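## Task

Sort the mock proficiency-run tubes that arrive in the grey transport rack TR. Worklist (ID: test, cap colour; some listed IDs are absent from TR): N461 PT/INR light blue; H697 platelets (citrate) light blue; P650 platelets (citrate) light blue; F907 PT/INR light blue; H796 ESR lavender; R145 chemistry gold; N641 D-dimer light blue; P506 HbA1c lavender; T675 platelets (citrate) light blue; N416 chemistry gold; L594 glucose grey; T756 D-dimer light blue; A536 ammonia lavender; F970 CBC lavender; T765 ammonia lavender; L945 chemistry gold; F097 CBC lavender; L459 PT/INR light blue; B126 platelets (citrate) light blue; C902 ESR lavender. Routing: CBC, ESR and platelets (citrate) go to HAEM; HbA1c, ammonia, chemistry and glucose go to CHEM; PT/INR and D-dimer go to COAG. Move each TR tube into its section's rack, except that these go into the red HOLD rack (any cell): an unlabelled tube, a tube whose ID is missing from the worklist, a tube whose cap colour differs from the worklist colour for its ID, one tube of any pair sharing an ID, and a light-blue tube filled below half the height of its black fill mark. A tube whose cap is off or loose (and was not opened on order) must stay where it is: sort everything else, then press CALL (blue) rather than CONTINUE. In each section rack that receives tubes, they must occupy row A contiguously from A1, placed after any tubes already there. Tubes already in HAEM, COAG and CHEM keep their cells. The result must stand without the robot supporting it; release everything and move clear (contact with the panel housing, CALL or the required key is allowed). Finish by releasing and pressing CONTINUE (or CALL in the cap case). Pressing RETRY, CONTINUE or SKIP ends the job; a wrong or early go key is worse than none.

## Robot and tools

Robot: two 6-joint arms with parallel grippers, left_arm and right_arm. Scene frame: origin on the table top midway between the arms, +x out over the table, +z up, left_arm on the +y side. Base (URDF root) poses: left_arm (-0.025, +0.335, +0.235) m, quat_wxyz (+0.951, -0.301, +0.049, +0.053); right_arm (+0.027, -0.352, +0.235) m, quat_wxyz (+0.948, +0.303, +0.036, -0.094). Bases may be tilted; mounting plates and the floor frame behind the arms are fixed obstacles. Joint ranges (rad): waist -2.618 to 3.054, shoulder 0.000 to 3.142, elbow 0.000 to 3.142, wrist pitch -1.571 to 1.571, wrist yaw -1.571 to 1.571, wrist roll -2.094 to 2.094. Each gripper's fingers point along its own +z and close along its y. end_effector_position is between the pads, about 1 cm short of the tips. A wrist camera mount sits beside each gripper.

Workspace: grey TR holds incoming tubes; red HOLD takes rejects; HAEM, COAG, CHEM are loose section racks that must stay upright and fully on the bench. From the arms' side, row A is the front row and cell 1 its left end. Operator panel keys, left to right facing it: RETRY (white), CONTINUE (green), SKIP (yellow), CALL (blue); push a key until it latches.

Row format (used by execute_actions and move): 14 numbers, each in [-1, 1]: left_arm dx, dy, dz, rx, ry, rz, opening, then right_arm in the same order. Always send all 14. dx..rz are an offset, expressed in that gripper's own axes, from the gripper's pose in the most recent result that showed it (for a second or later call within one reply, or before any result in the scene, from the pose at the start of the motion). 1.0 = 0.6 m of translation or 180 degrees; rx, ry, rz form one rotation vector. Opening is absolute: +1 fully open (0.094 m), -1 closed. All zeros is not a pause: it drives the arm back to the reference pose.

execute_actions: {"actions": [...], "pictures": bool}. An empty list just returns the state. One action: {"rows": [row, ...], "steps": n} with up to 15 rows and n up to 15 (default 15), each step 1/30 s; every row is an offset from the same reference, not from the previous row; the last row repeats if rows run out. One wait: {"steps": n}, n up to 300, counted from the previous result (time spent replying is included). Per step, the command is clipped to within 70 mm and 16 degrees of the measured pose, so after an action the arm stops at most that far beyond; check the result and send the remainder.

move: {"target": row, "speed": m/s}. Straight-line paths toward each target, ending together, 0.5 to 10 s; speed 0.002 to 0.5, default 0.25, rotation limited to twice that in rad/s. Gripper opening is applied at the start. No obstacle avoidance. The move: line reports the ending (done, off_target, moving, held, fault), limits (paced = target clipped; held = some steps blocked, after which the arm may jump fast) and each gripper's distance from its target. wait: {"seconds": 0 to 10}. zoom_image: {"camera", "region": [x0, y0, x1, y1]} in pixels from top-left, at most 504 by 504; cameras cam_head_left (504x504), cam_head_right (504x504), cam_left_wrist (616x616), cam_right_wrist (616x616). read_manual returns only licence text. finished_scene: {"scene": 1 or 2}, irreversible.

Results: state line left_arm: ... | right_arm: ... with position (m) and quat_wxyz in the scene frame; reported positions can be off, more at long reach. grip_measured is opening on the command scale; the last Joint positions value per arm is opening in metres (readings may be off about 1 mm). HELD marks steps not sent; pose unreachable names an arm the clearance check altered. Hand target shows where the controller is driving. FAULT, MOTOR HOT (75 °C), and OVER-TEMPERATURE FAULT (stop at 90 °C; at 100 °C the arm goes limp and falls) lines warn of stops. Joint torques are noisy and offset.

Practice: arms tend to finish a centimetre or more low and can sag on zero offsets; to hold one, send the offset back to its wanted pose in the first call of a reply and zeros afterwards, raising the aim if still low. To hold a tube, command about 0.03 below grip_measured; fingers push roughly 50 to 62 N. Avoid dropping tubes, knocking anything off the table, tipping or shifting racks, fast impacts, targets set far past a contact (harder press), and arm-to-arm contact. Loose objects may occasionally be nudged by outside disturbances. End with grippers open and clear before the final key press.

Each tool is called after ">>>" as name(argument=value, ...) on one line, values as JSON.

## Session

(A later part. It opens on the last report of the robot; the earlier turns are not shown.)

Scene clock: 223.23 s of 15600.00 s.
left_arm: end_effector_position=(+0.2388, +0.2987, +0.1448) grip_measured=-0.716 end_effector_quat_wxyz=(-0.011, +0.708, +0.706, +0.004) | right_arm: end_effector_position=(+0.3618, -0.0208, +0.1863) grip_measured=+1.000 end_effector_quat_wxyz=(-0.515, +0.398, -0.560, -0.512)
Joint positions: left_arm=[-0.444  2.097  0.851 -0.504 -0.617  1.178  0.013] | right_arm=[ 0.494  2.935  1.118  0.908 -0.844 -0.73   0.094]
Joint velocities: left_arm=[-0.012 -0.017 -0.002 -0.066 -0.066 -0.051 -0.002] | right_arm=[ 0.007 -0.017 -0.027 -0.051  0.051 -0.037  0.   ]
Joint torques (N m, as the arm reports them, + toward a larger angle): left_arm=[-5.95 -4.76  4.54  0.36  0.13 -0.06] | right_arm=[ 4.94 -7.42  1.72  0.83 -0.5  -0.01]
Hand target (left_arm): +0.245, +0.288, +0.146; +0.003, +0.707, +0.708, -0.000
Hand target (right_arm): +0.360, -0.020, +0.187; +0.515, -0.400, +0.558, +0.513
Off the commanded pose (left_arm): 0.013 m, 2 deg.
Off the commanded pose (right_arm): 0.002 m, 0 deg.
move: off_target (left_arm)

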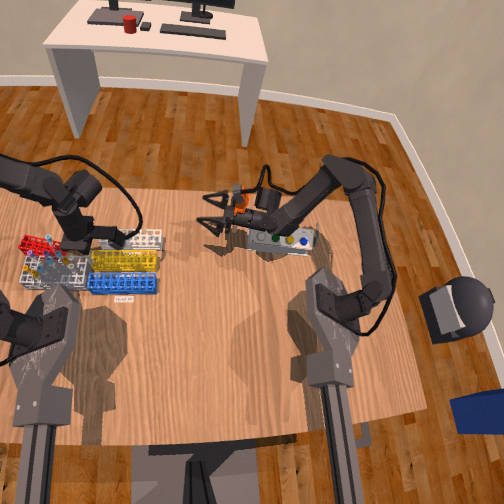

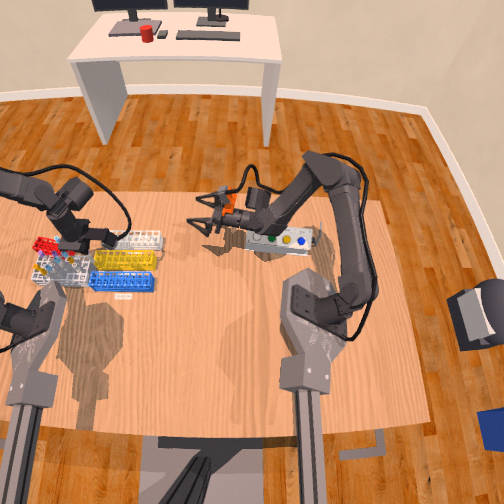

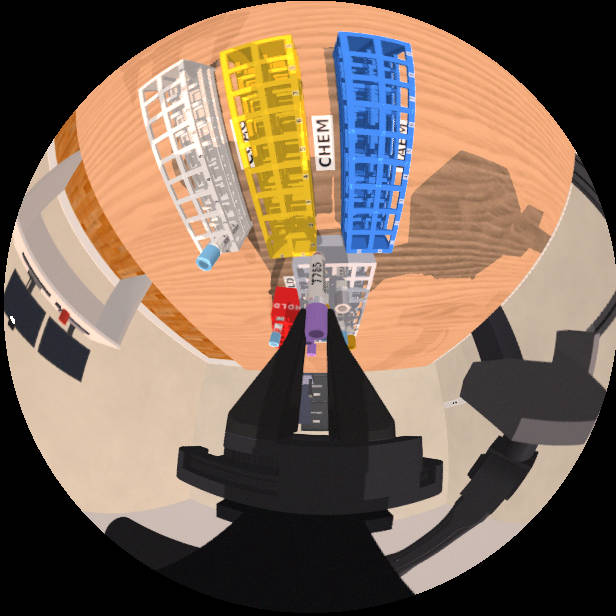

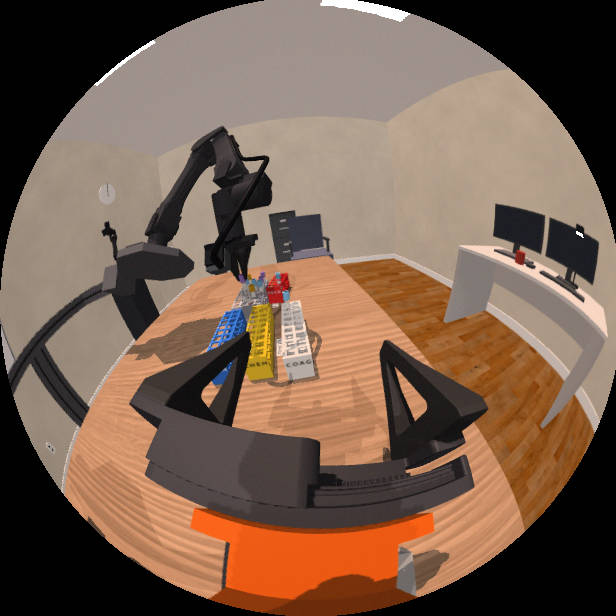

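>>> move(target=[-0.016,0.02,-0.07,-0.003,-0.007,0,-0.75,-0.05,0.02,0,0.04,0.03,-0.02,1], speed=0.15)

>>> move(target=[-0.008,-0.001,0.062,-0.002,-0.006,0,-0.75,0,0,0,0,0,0,1], speed=0.08)

>>> zoom_image(camera="cam_left_wrist", region=[250, 200, 390, 340])

>>> zoom_image(camera="cam_head_left", region=[70, 225, 130, 285])

Scene clock: 230.40 s of 15600.00 s.
left_arm: end_effector_position=(+0.2469, +0.2928, +0.1763) grip_measured=-0.716 end_effector_quat_wxyz=(-0.013, +0.709, +0.705, +0.004) | right_arm: end_effector_position=(+0.3579, -0.0206, +0.2087) grip_measured=+1.000 end_effector_quat_wxyz=(-0.525, +0.403, -0.607, -0.439)
Joint positions: left_arm=[-0.514  2.069  0.944 -0.679 -0.605  1.095  0.013] | right_arm=[ 0.609  2.825  0.968  1.034 -0.602 -0.659  0.094]
Joint velocities: left_arm=[ 0.002  0.002 -0.012 -0.051  0.037 -0.11   0.   ] | right_arm=[-0.007 -0.007  0.012  0.007 -0.037  0.037  0.   ]
Joint torques (N m, as the arm reports them, + toward a larger angle): left_arm=[-6.2  -7.43  4.91 -0.05  0.09 -0.04] | right_arm=[ 5.38 -8.77  0.54  1.12 -0.42  0.02]
Hand target (left_arm): +0.251, +0.288, +0.186; +0.001, +0.708, +0.706, -0.001
Hand target (right_arm): +0.354, -0.021, +0.217; +0.528, -0.406, +0.602, +0.440
Off the commanded pose (left_arm): 0.012 m, 2 deg.
Off the commanded pose (right_arm): 0.010 m, 1 deg.
After step 90, 3.03 s passed at rest.
move: off_target (left_arm)

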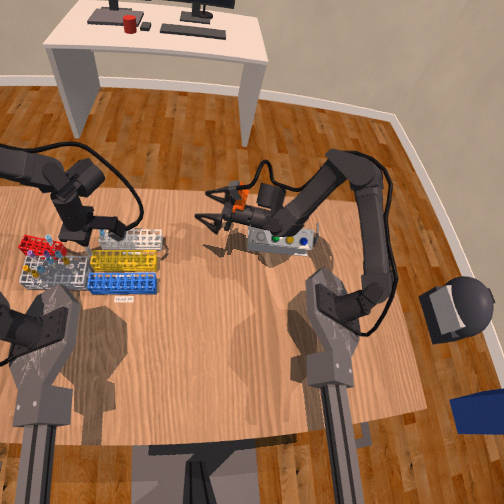

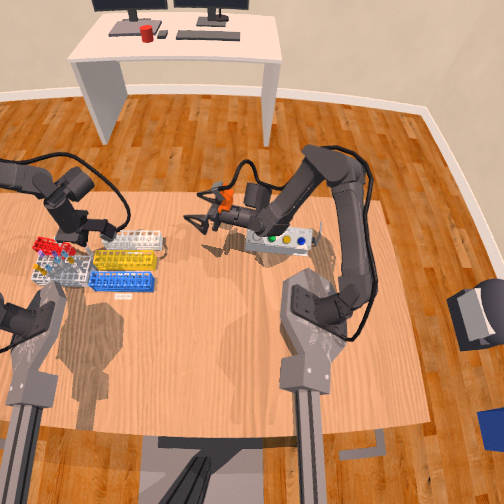

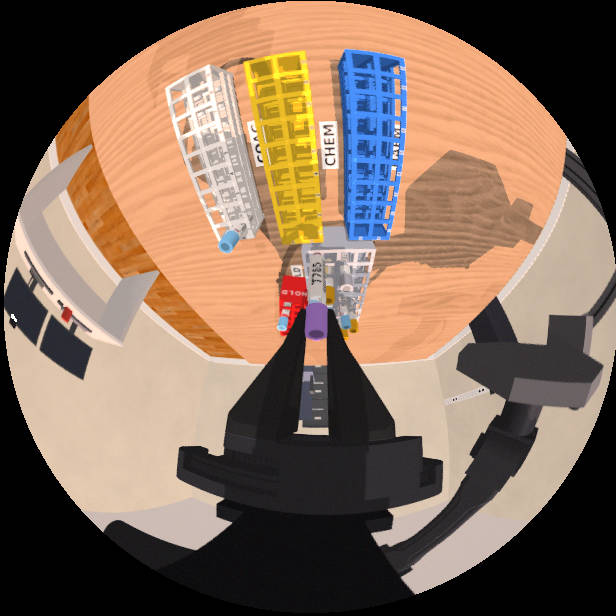

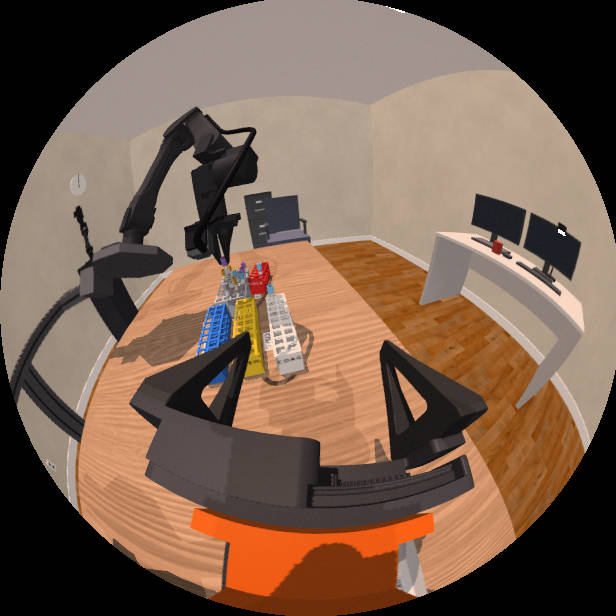

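Scene clock: 231.43 s of 15600.00 s.
left_arm: end_effector_position=(+0.2510, +0.2902, +0.1452) grip_measured=-0.716 end_effector_quat_wxyz=(+0.001, +0.705, +0.710, +0.003) | right_arm: end_effector_position=(+0.3590, -0.0216, +0.2078) grip_measured=+1.000 end_effector_quat_wxyz=(-0.525, +0.402, -0.609, -0.438)
Joint positions: left_arm=[-0.449  2.123  0.891 -0.495 -0.605  1.178  0.013] | right_arm=[ 0.606  2.825  0.968  1.034 -0.601 -0.659  0.094]
Joint velocities: left_arm=[-0.022  0.002 -0.012 -0.037  0.051  0.007 -0.001] | right_arm=[-0.022 -0.002 -0.002 -0.037 -0.022 -0.007  0.   ]
Joint torques (N m, as the arm reports them, + toward a larger angle): left_arm=[-4.58 -4.98  2.23  0.41 -0.01  0.03] | right_arm=[ 4.5  -7.27  2.12  1.03 -0.43 -0.03]
Hand target (left_arm): +0.245, +0.289, +0.139; -0.005, +0.709, +0.705, -0.000
Hand target (right_arm): +0.358, -0.021, +0.209; +0.525, -0.403, +0.607, +0.439
Off the commanded pose (left_arm): 0.008 m, 1 deg.
Off the commanded pose (right_arm): 0.002 m, 0 deg.
move: done

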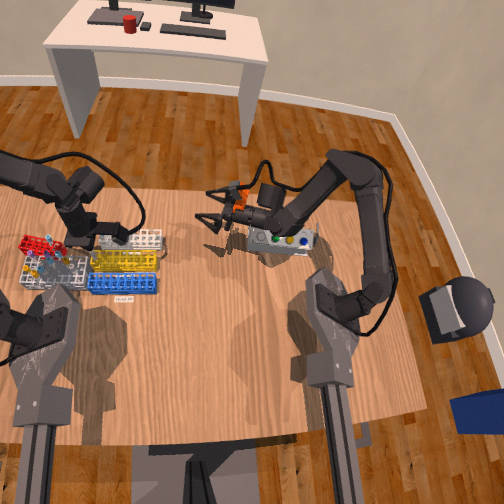

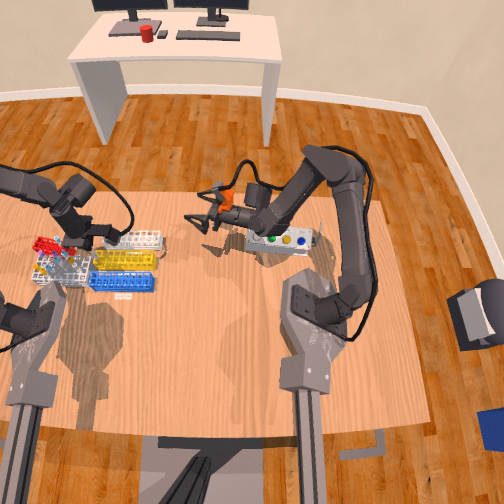

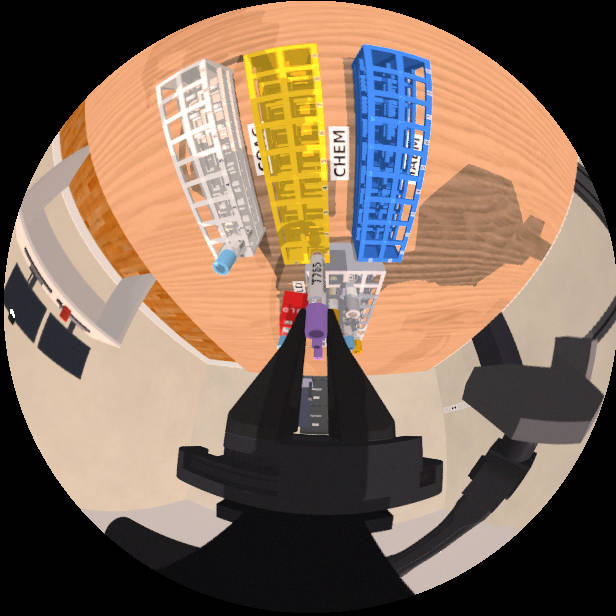

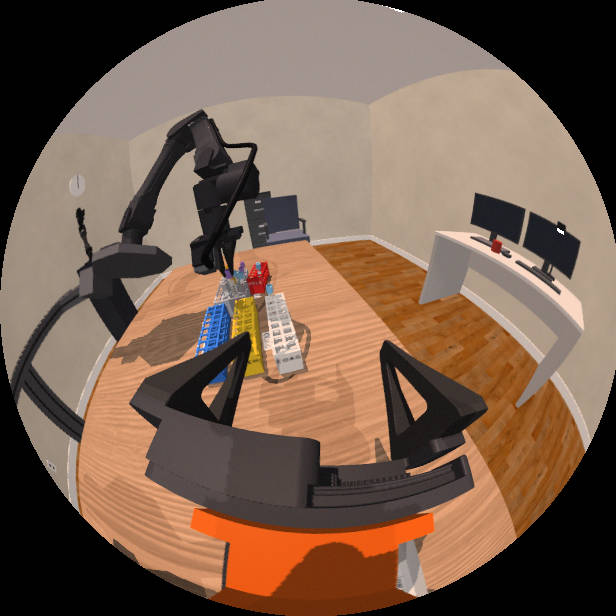

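Region (250, 200, 390, 340) of cam_left_wrist's 616x616 image, scaled by 3.600, with more detail than that image has.

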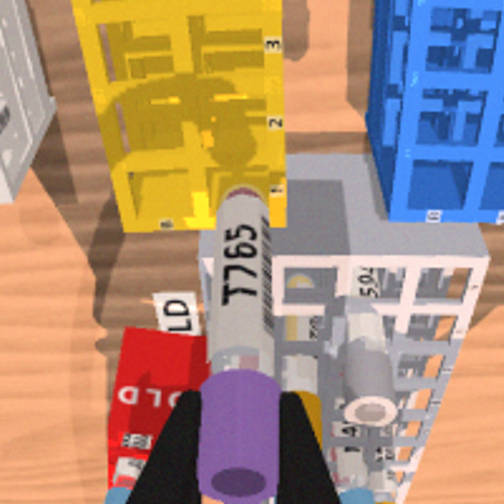

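Region (70, 225, 130, 285) of cam_head_left's 504x504 image, scaled by 8.400, with more detail than that image has.

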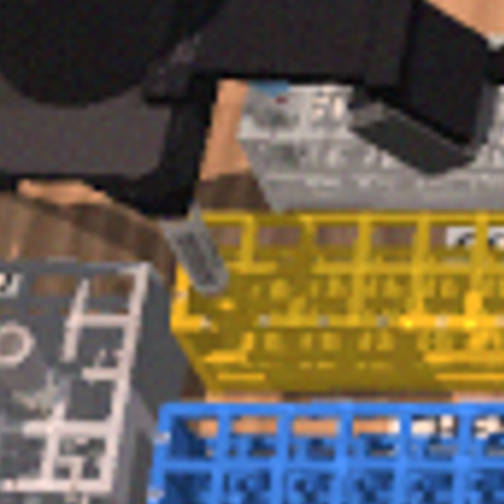

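Needs about +2.5 mm in x; stepping down 13 mm.

>>> move(target=[-0.002,-0.004,0.03,0.003,0,0.003,-0.75,0,0,0,0,0,0,1], speed=0.02)

>>> zoom_image(camera="cam_left_wrist", region=[250, 200, 390, 340])

>>> zoom_image(camera="cam_head_left", region=[70, 225, 130, 285])

Scene clock: 236.50 s of 15600.00 s.
left_arm: end_effector_position=(+0.2558, +0.2901, +0.1359) grip_measured=-0.716 end_effector_quat_wxyz=(+0.006, +0.704, +0.710, +0.003) | right_arm: end_effector_position=(+0.3601, -0.0227, +0.2069) grip_measured=+1.000 end_effector_quat_wxyz=(-0.525, +0.400, -0.611, -0.437)
Joint positions: left_arm=[-0.424  2.148  0.891 -0.444 -0.606  1.212  0.013] | right_arm=[ 0.602  2.825  0.968  1.034 -0.599 -0.659  0.094]
Joint velocities: left_arm=[-0.002 -0.012 -0.002  0.022 -0.007 -0.022 -0.001] | right_arm=[-0.002  0.002 -0.002  0.037  0.081  0.066  0.   ]
Joint torques (N m, as the arm reports them, + toward a larger angle): left_arm=[-4.66 -4.92  1.74  0.55 -0.03  0.04] | right_arm=[ 4.72 -7.36  2.09  1.01 -0.43 -0.02]
Hand target (left_arm): +0.248, +0.289, +0.128; -0.002, +0.708, +0.706, -0.000
Hand target (right_arm): +0.359, -0.022, +0.208; +0.525, -0.402, +0.609, +0.438
Off the commanded pose (left_arm): 0.011 m, 1 deg.
Off the commanded pose (right_arm): 0.002 m, 0 deg.
After step 90, 0.93 s passed at rest.
move: off_target (left_arm)

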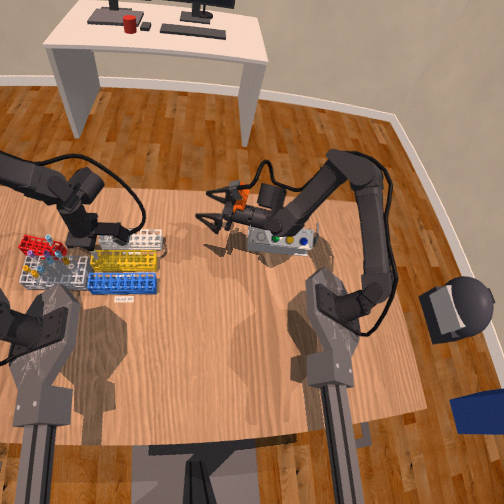

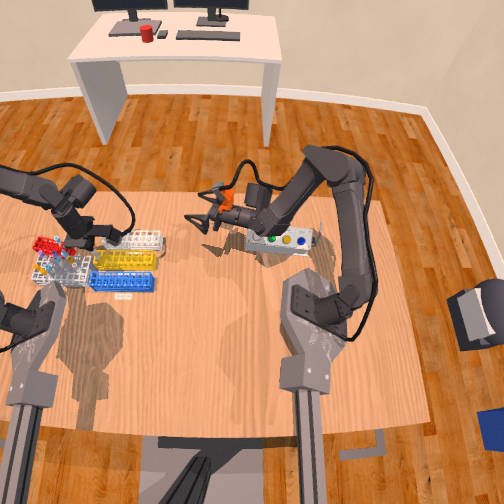

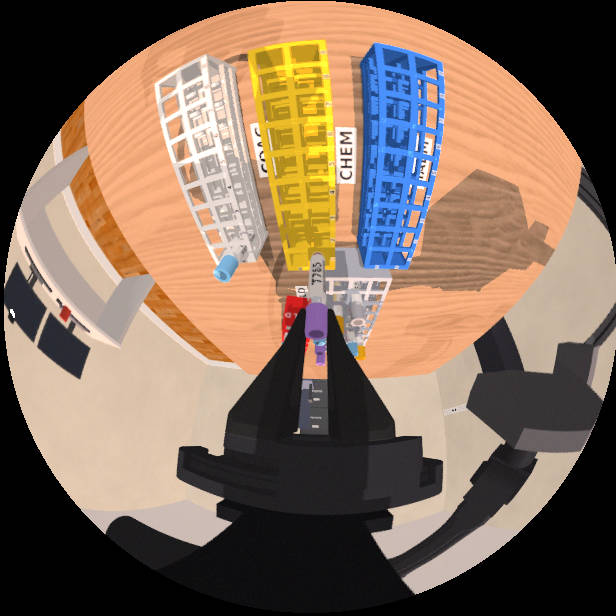

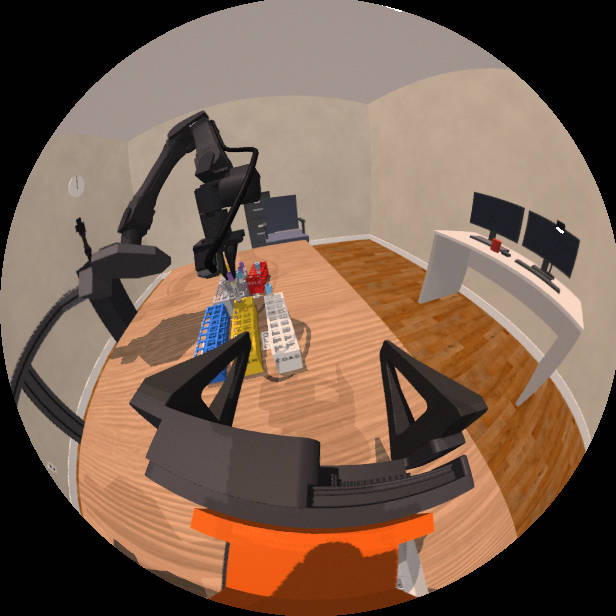

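Region (250, 200, 390, 340) of cam_left_wrist's 616x616 image, scaled by 3.600, with more detail than that image has.

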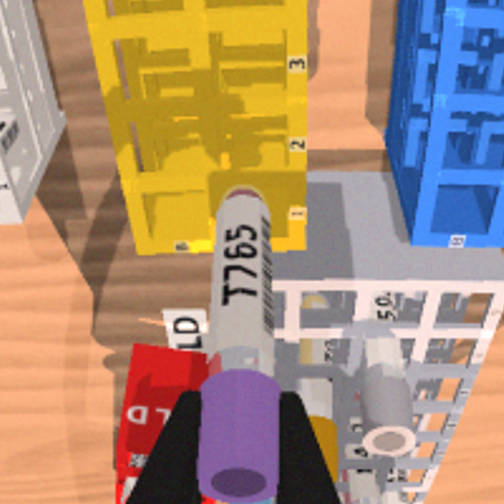

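Region (70, 225, 130, 285) of cam_head_left's 504x504 image, scaled by 8.400, with more detail than that image has.

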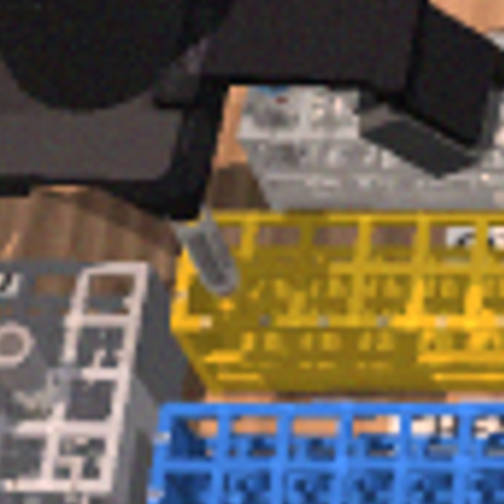

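>>> execute_actions(actions=[{"rows":[[0.002,-0.018,0.013,0.004,0,0.003,-0.75,0,0,0,0,0,0,1],[0.002,-0.018,0.013,0.004,0,0.003,-0.75,0,0,0,0,0,0,1],[0.002,-0.018,0.016,0.004,0,0.003,-0.75,0,0,0,0,0,0,1],[0.002,-0.018,0.02,0.004,0,0.003,-0.75,0,0,0,0,0,0,1],[0.002,-0.018,0.024,0.004,0,0.003,-0.75,0,0,0,0,0,0,1],[0.002,-0.018,0.028,0.004,0,0.003,-0.75,0,0,0,0,0,0,1],[0.002,-0.018,0.032,0.004,0,0.003,-0.75,0,0,0,0,0,0,1],[0.002,-0.018,0.036,0.004,0,0.003,-0.75,0,0,0,0,0,0,1]]}])

>>> zoom_image(camera="cam_left_wrist", region=[250, 200, 390, 340])

Scene clock: 246.00 s of 15600.00 s.
left_arm: end_effector_position=(+0.2549, +0.2892, +0.1334) grip_measured=-0.716 end_effector_quat_wxyz=(+0.010, +0.713, +0.702, +0.007) | right_arm: end_effector_position=(+0.3613, -0.0238, +0.2059) grip_measured=+1.000 end_effector_quat_wxyz=(-0.525, +0.399, -0.612, -0.436)
Joint positions: left_arm=[-0.424  2.148  0.872 -0.411 -0.609  1.244  0.013] | right_arm=[ 0.598  2.825  0.968  1.034 -0.598 -0.659  0.094]
Joint velocities: left_arm=[ 0.012  0.007 -0.017 -0.037 -0.007  0.007  0.001] | right_arm=[-0.002  0.012  0.002  0.022 -0.037 -0.007  0.   ]
Joint torques (N m, as the arm reports them, + toward a larger angle): left_arm=[-2.47 -3.73  0.55  0.99 -0.01  0.02] | right_arm=[ 4.61 -7.32  2.11  1.   -0.43 -0.01]
Hand target (left_arm): +0.244, +0.292, +0.116; +0.000, +0.707, +0.707, -0.001
Hand target (right_arm): +0.360, -0.023, +0.207; +0.525, -0.400, +0.611, +0.437
Off the commanded pose (left_arm): 0.022 m, 2 deg.
Off the commanded pose (right_arm): 0.002 m, 0 deg.
Steps of this call (steps 1 to 90: nothing new was sent; then 6.00 s passed at rest; steps 91 to 105: all 15 steps of this action). Readings (end_effector_position):
91: left_arm (+0.2552, +0.2900, +0.1354) | right_arm (+0.3602, -0.0227, +0.2068)
92: left_arm (+0.2543, +0.2900, +0.1348) | right_arm (+0.3602, -0.0227, +0.2068)
94: left_arm (+0.2542, +0.2899, +0.1342) | right_arm (+0.3604, -0.0229, +0.2066)
98: left_arm (+0.2546, +0.2894, +0.1336) | right_arm (+0.3611, -0.0237, +0.2061)
105: the state above

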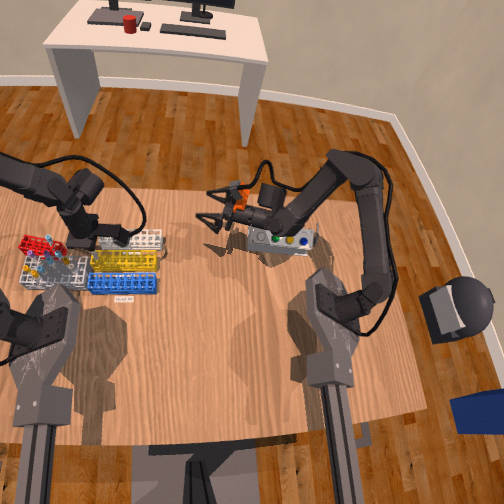

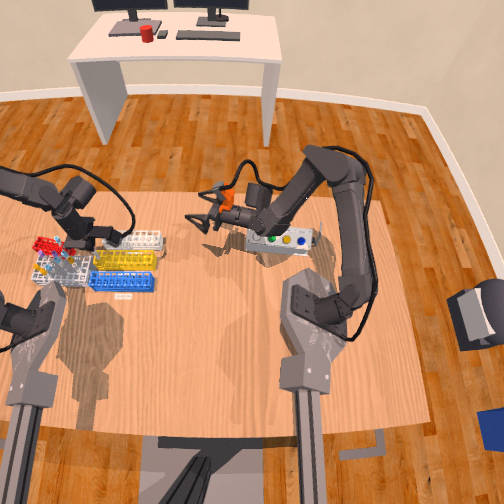

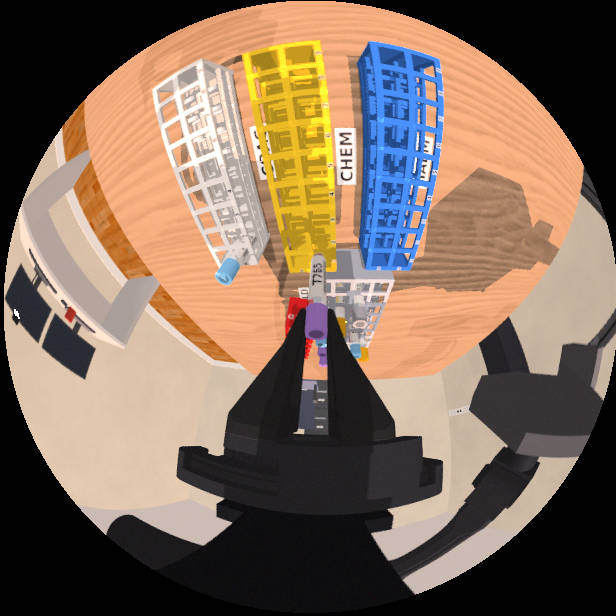

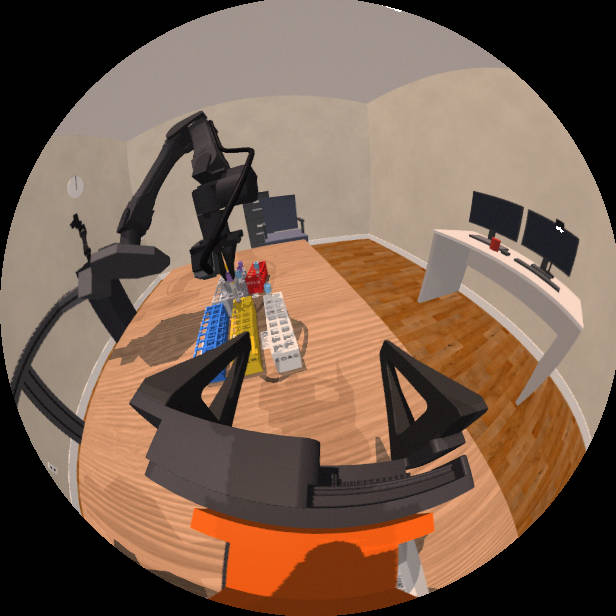

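Region (250, 200, 390, 340) of cam_left_wrist's 616x616 image, scaled by 3.600, with more detail than that image has.

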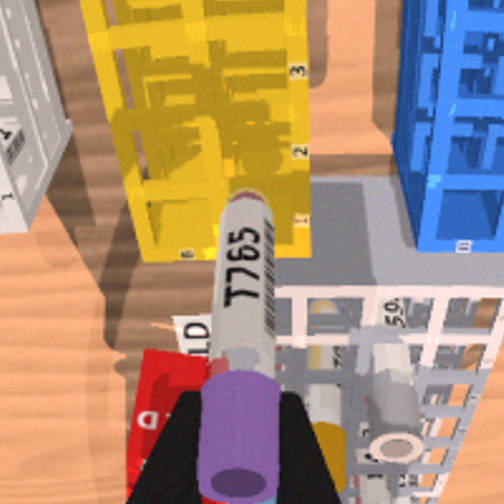

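>>> move(target=[0.002,-0.004,-0.085,0.008,0.001,-0.005,-0.75,0,0,0,0,0,0,1], speed=0.12)

>>> move(target=[-0.004,0,0.062,-0.002,-0.004,0,-0.75,0,0,0,0,0,0,1], speed=0.08)

>>> zoom_image(camera="cam_left_wrist", region=[250, 200, 390, 340])

Scene clock: 252.23 s of 15600.00 s.
left_arm: end_effector_position=(+0.2480, +0.2956, +0.1755) grip_measured=-0.716 end_effector_quat_wxyz=(-0.011, +0.708, +0.706, +0.005) | right_arm: end_effector_position=(+0.3623, -0.0248, +0.2051) grip_measured=+1.000 end_effector_quat_wxyz=(-0.525, +0.397, -0.614, -0.435)
Joint positions: left_arm=[-0.504  2.061  0.938 -0.67  -0.608  1.106  0.013] | right_arm=[ 0.595  2.825  0.968  1.034 -0.596 -0.659  0.094]
Joint velocities: left_arm=[-0.012 -0.007  0.012 -0.022 -0.051 -0.022  0.   ] | right_arm=[ 0.002 -0.007 -0.002 -0.051 -0.022 -0.081  0.   ]
Joint torques (N m, as the arm reports them, + toward a larger angle): left_arm=[-5.97 -7.23  4.85  0.03  0.17 -0.06] | right_arm=[ 4.6  -7.35  2.06  1.   -0.44  0.  ]
Hand target (left_arm): +0.252, +0.291, +0.184; +0.001, +0.707, +0.707, -0.001
Hand target (right_arm): +0.361, -0.024, +0.206; +0.525, -0.399, +0.612, +0.436
Off the commanded pose (left_arm): 0.011 m, 1 deg.
Off the commanded pose (right_arm): 0.002 m, 0 deg.
After step 90, 2.17 s passed at rest.
move: off_target (left_arm)

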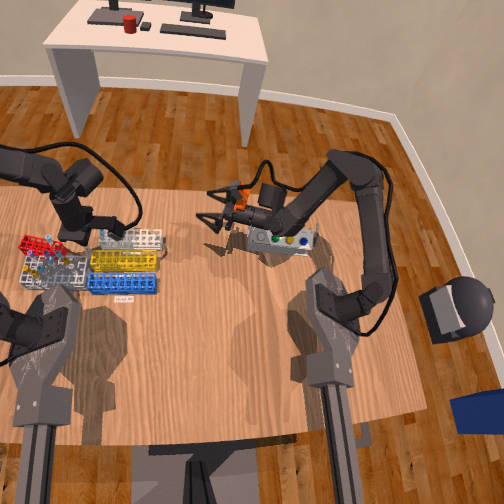

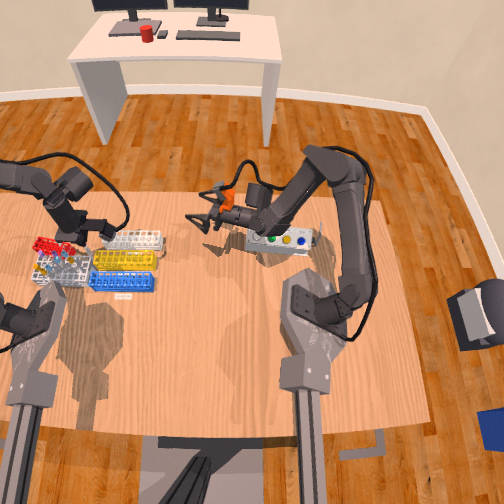

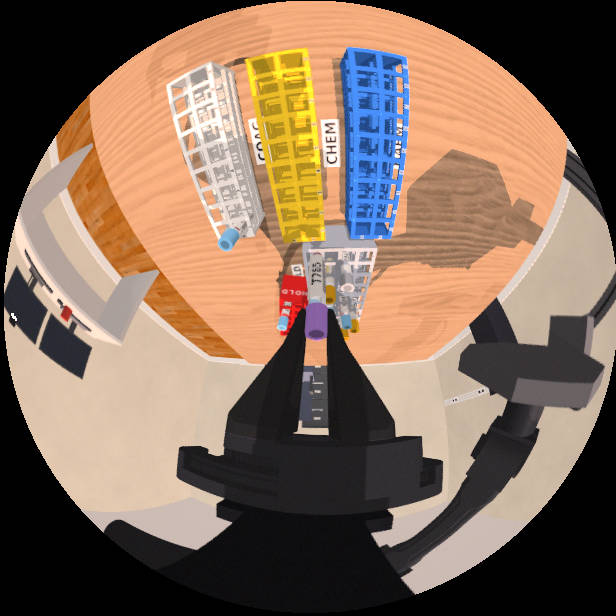

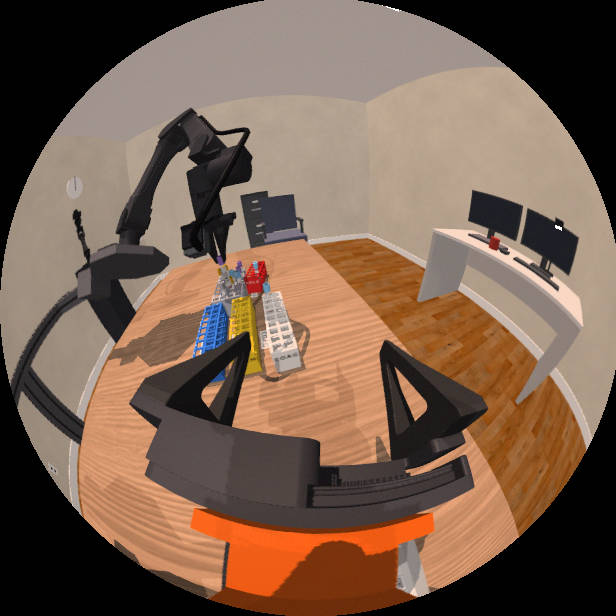

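Scene clock: 253.27 s of 15600.00 s.
left_arm: end_effector_position=(+0.2527, +0.2951, +0.1442) grip_measured=-0.716 end_effector_quat_wxyz=(+0.001, +0.703, +0.711, +0.005) | right_arm: end_effector_position=(+0.3634, -0.0259, +0.2041) grip_measured=+1.000 end_effector_quat_wxyz=(-0.525, +0.396, -0.616, -0.434)
Joint positions: left_arm=[-0.434  2.115  0.886 -0.487 -0.611  1.194  0.013] | right_arm=[ 0.591  2.825  0.968  1.034 -0.595 -0.659  0.094]
Joint velocities: left_arm=[-0.007 -0.012 -0.012  0.037 -0.007 -0.007 -0.001] | right_arm=[ 0.007 -0.007 -0.007  0.037  0.037 -0.007  0.   ]
Joint torques (N m, as the arm reports them, + toward a larger angle): left_arm=[-4.61 -5.03  2.2   0.48 -0.06  0.07] | right_arm=[ 4.72 -7.3   2.08  1.01 -0.43  0.01]
Hand target (left_arm): +0.247, +0.294, +0.138; -0.005, +0.708, +0.706, +0.003
Hand target (right_arm): +0.362, -0.025, +0.205; +0.525, -0.397, +0.614, +0.435
Off the commanded pose (left_arm): 0.008 m, 1 deg.
Off the commanded pose (right_arm): 0.002 m, 0 deg.
move: done

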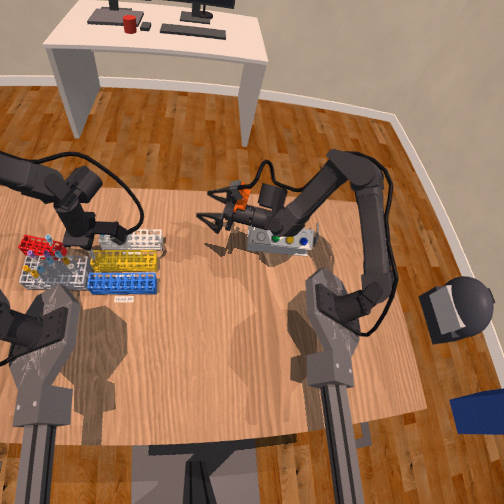

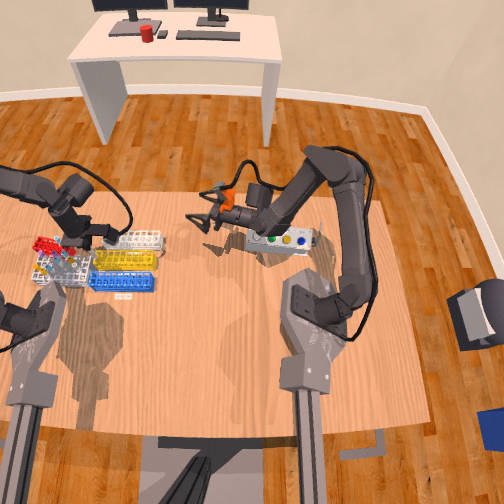

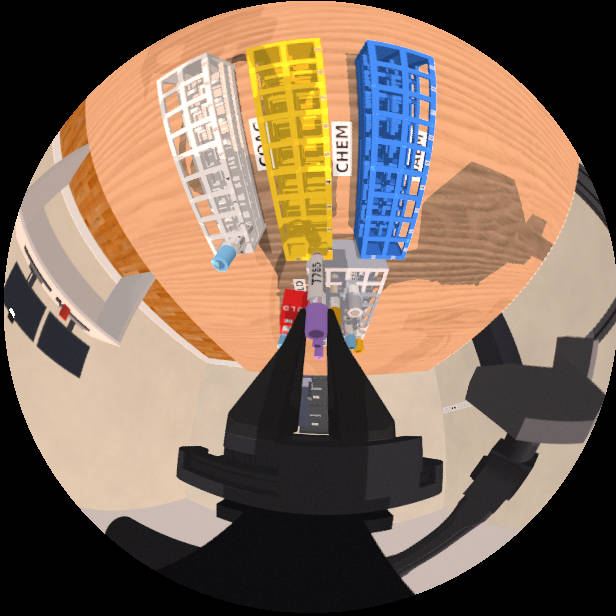

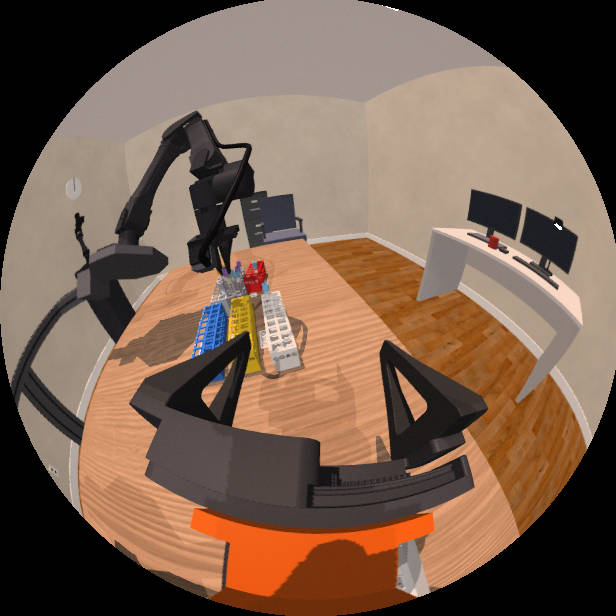

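Region (250, 200, 390, 340) of cam_left_wrist's 616x616 image, scaled by 3.600, with more detail than that image has.

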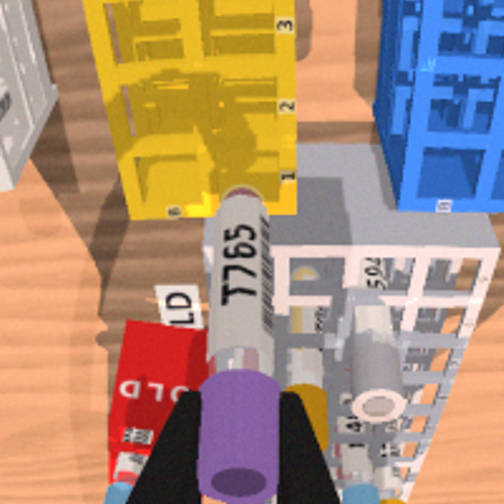

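>>> execute_actions(actions=[{"rows":[[-0.007,-0.012,0.012,0.004,0,0.004,-0.75,0,0,0,0,0,0,1],[-0.007,-0.012,0.016,0.004,0,0.004,-0.75,0,0,0,0,0,0,1],[-0.007,-0.012,0.02,0.004,0,0.004,-0.75,0,0,0,0,0,0,1],[-0.007,-0.012,0.025,0.004,0,0.004,-0.75,0,0,0,0,0,0,1],[-0.007,-0.012,0.03,0.004,0,0.004,-0.75,0,0,0,0,0,0,1],[-0.007,-0.012,0.035,0.004,0,0.004,-0.75,0,0,0,0,0,0,1],[-0.007,-0.012,0.04,0.004,0,0.004,-0.75,0,0,0,0,0,0,1],[-0.007,-0.013,0.045,0.004,0,0.004,-0.75,0,0,0,0,0,0,1]]}])

>>> zoom_image(camera="cam_left_wrist", region=[250, 200, 390, 340])

Scene clock: 262.60 s of 15600.00 s.
left_arm: end_effector_position=(+0.2482, +0.2932, +0.1229) grip_measured=-0.716 end_effector_quat_wxyz=(-0.002, +0.704, +0.710, +0.001) | right_arm: end_effector_position=(+0.3646, -0.0271, +0.2031) grip_measured=+1.000 end_effector_quat_wxyz=(-0.525, +0.394, -0.618, -0.433)
Joint positions: left_arm=[-0.399  2.17   0.861 -0.394 -0.613  1.232  0.013] | right_arm=[ 0.587  2.825  0.968  1.034 -0.593 -0.659  0.094]
Joint velocities: left_arm=[-0.012  0.017 -0.002  0.11  -0.022  0.037 -0.   ] | right_arm=[ 0.002 -0.012 -0.017  0.037 -0.022 -0.022  0.   ]
Joint torques (N m, as the arm reports them, + toward a larger angle): left_arm=[-4.96 -5.1   1.83  0.37 -0.05  0.03] | right_arm=[ 4.63 -7.25  1.96  1.02 -0.45  0.  ]
Hand target (left_arm): +0.245, +0.291, +0.117; -0.004, +0.708, +0.706, +0.001
Hand target (right_arm): +0.363, -0.026, +0.204; +0.525, -0.396, +0.616, +0.434
Off the commanded pose (left_arm): 0.007 m, 1 deg.
Off the commanded pose (right_arm): 0.002 m, 0 deg.
Steps of this call (steps 1 to 90: nothing new was sent; then 5.83 s passed at rest; steps 91 to 105: all 15 steps of this action). Readings (end_effector_position):
91: left_arm (+0.2532, +0.2949, +0.1442) | right_arm (+0.3635, -0.0259, +0.2041)
92: left_arm (+0.2537, +0.2947, +0.1442) | right_arm (+0.3636, -0.0261, +0.2040)
94: left_arm (+0.2546, +0.2937, +0.1430) | right_arm (+0.3638, -0.0263, +0.2038)
98: left_arm (+0.2515, +0.2929, +0.1326) | right_arm (+0.3646, -0.0270, +0.2032)
105: the state above

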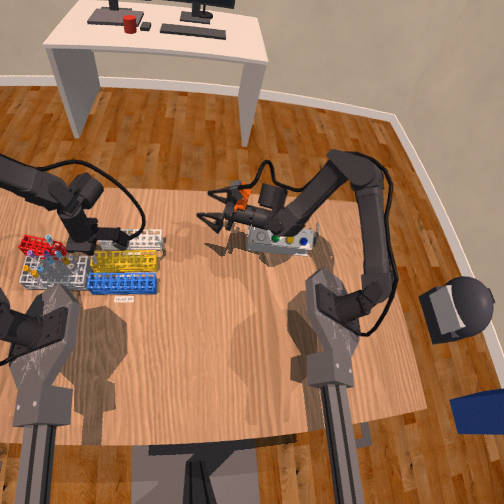

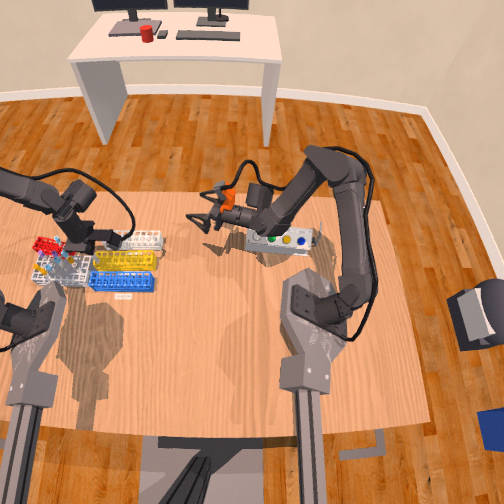

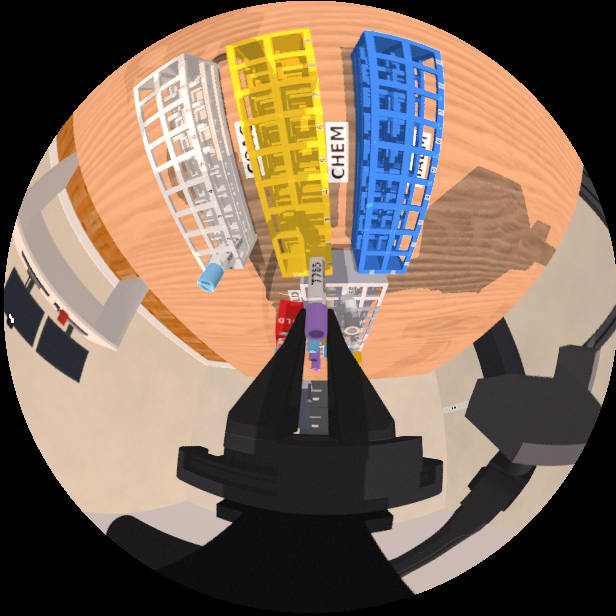

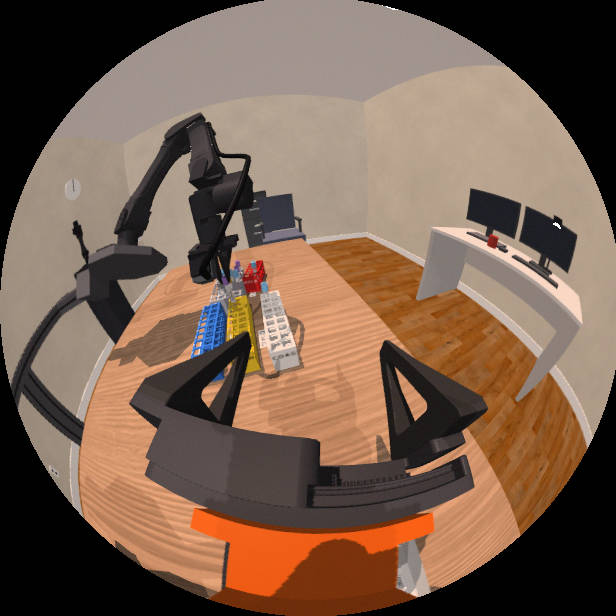

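Region (250, 200, 390, 340) of cam_left_wrist's 616x616 image, scaled by 3.600, with more detail than that image has.

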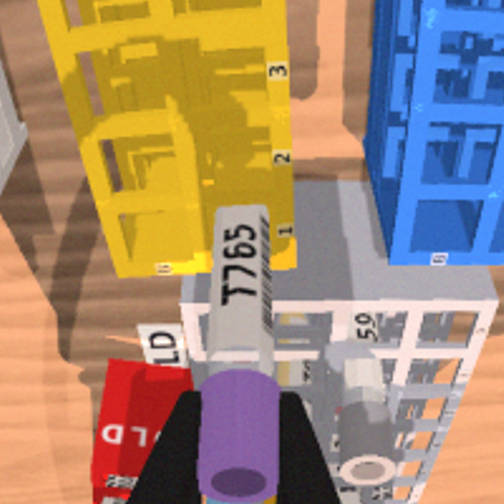

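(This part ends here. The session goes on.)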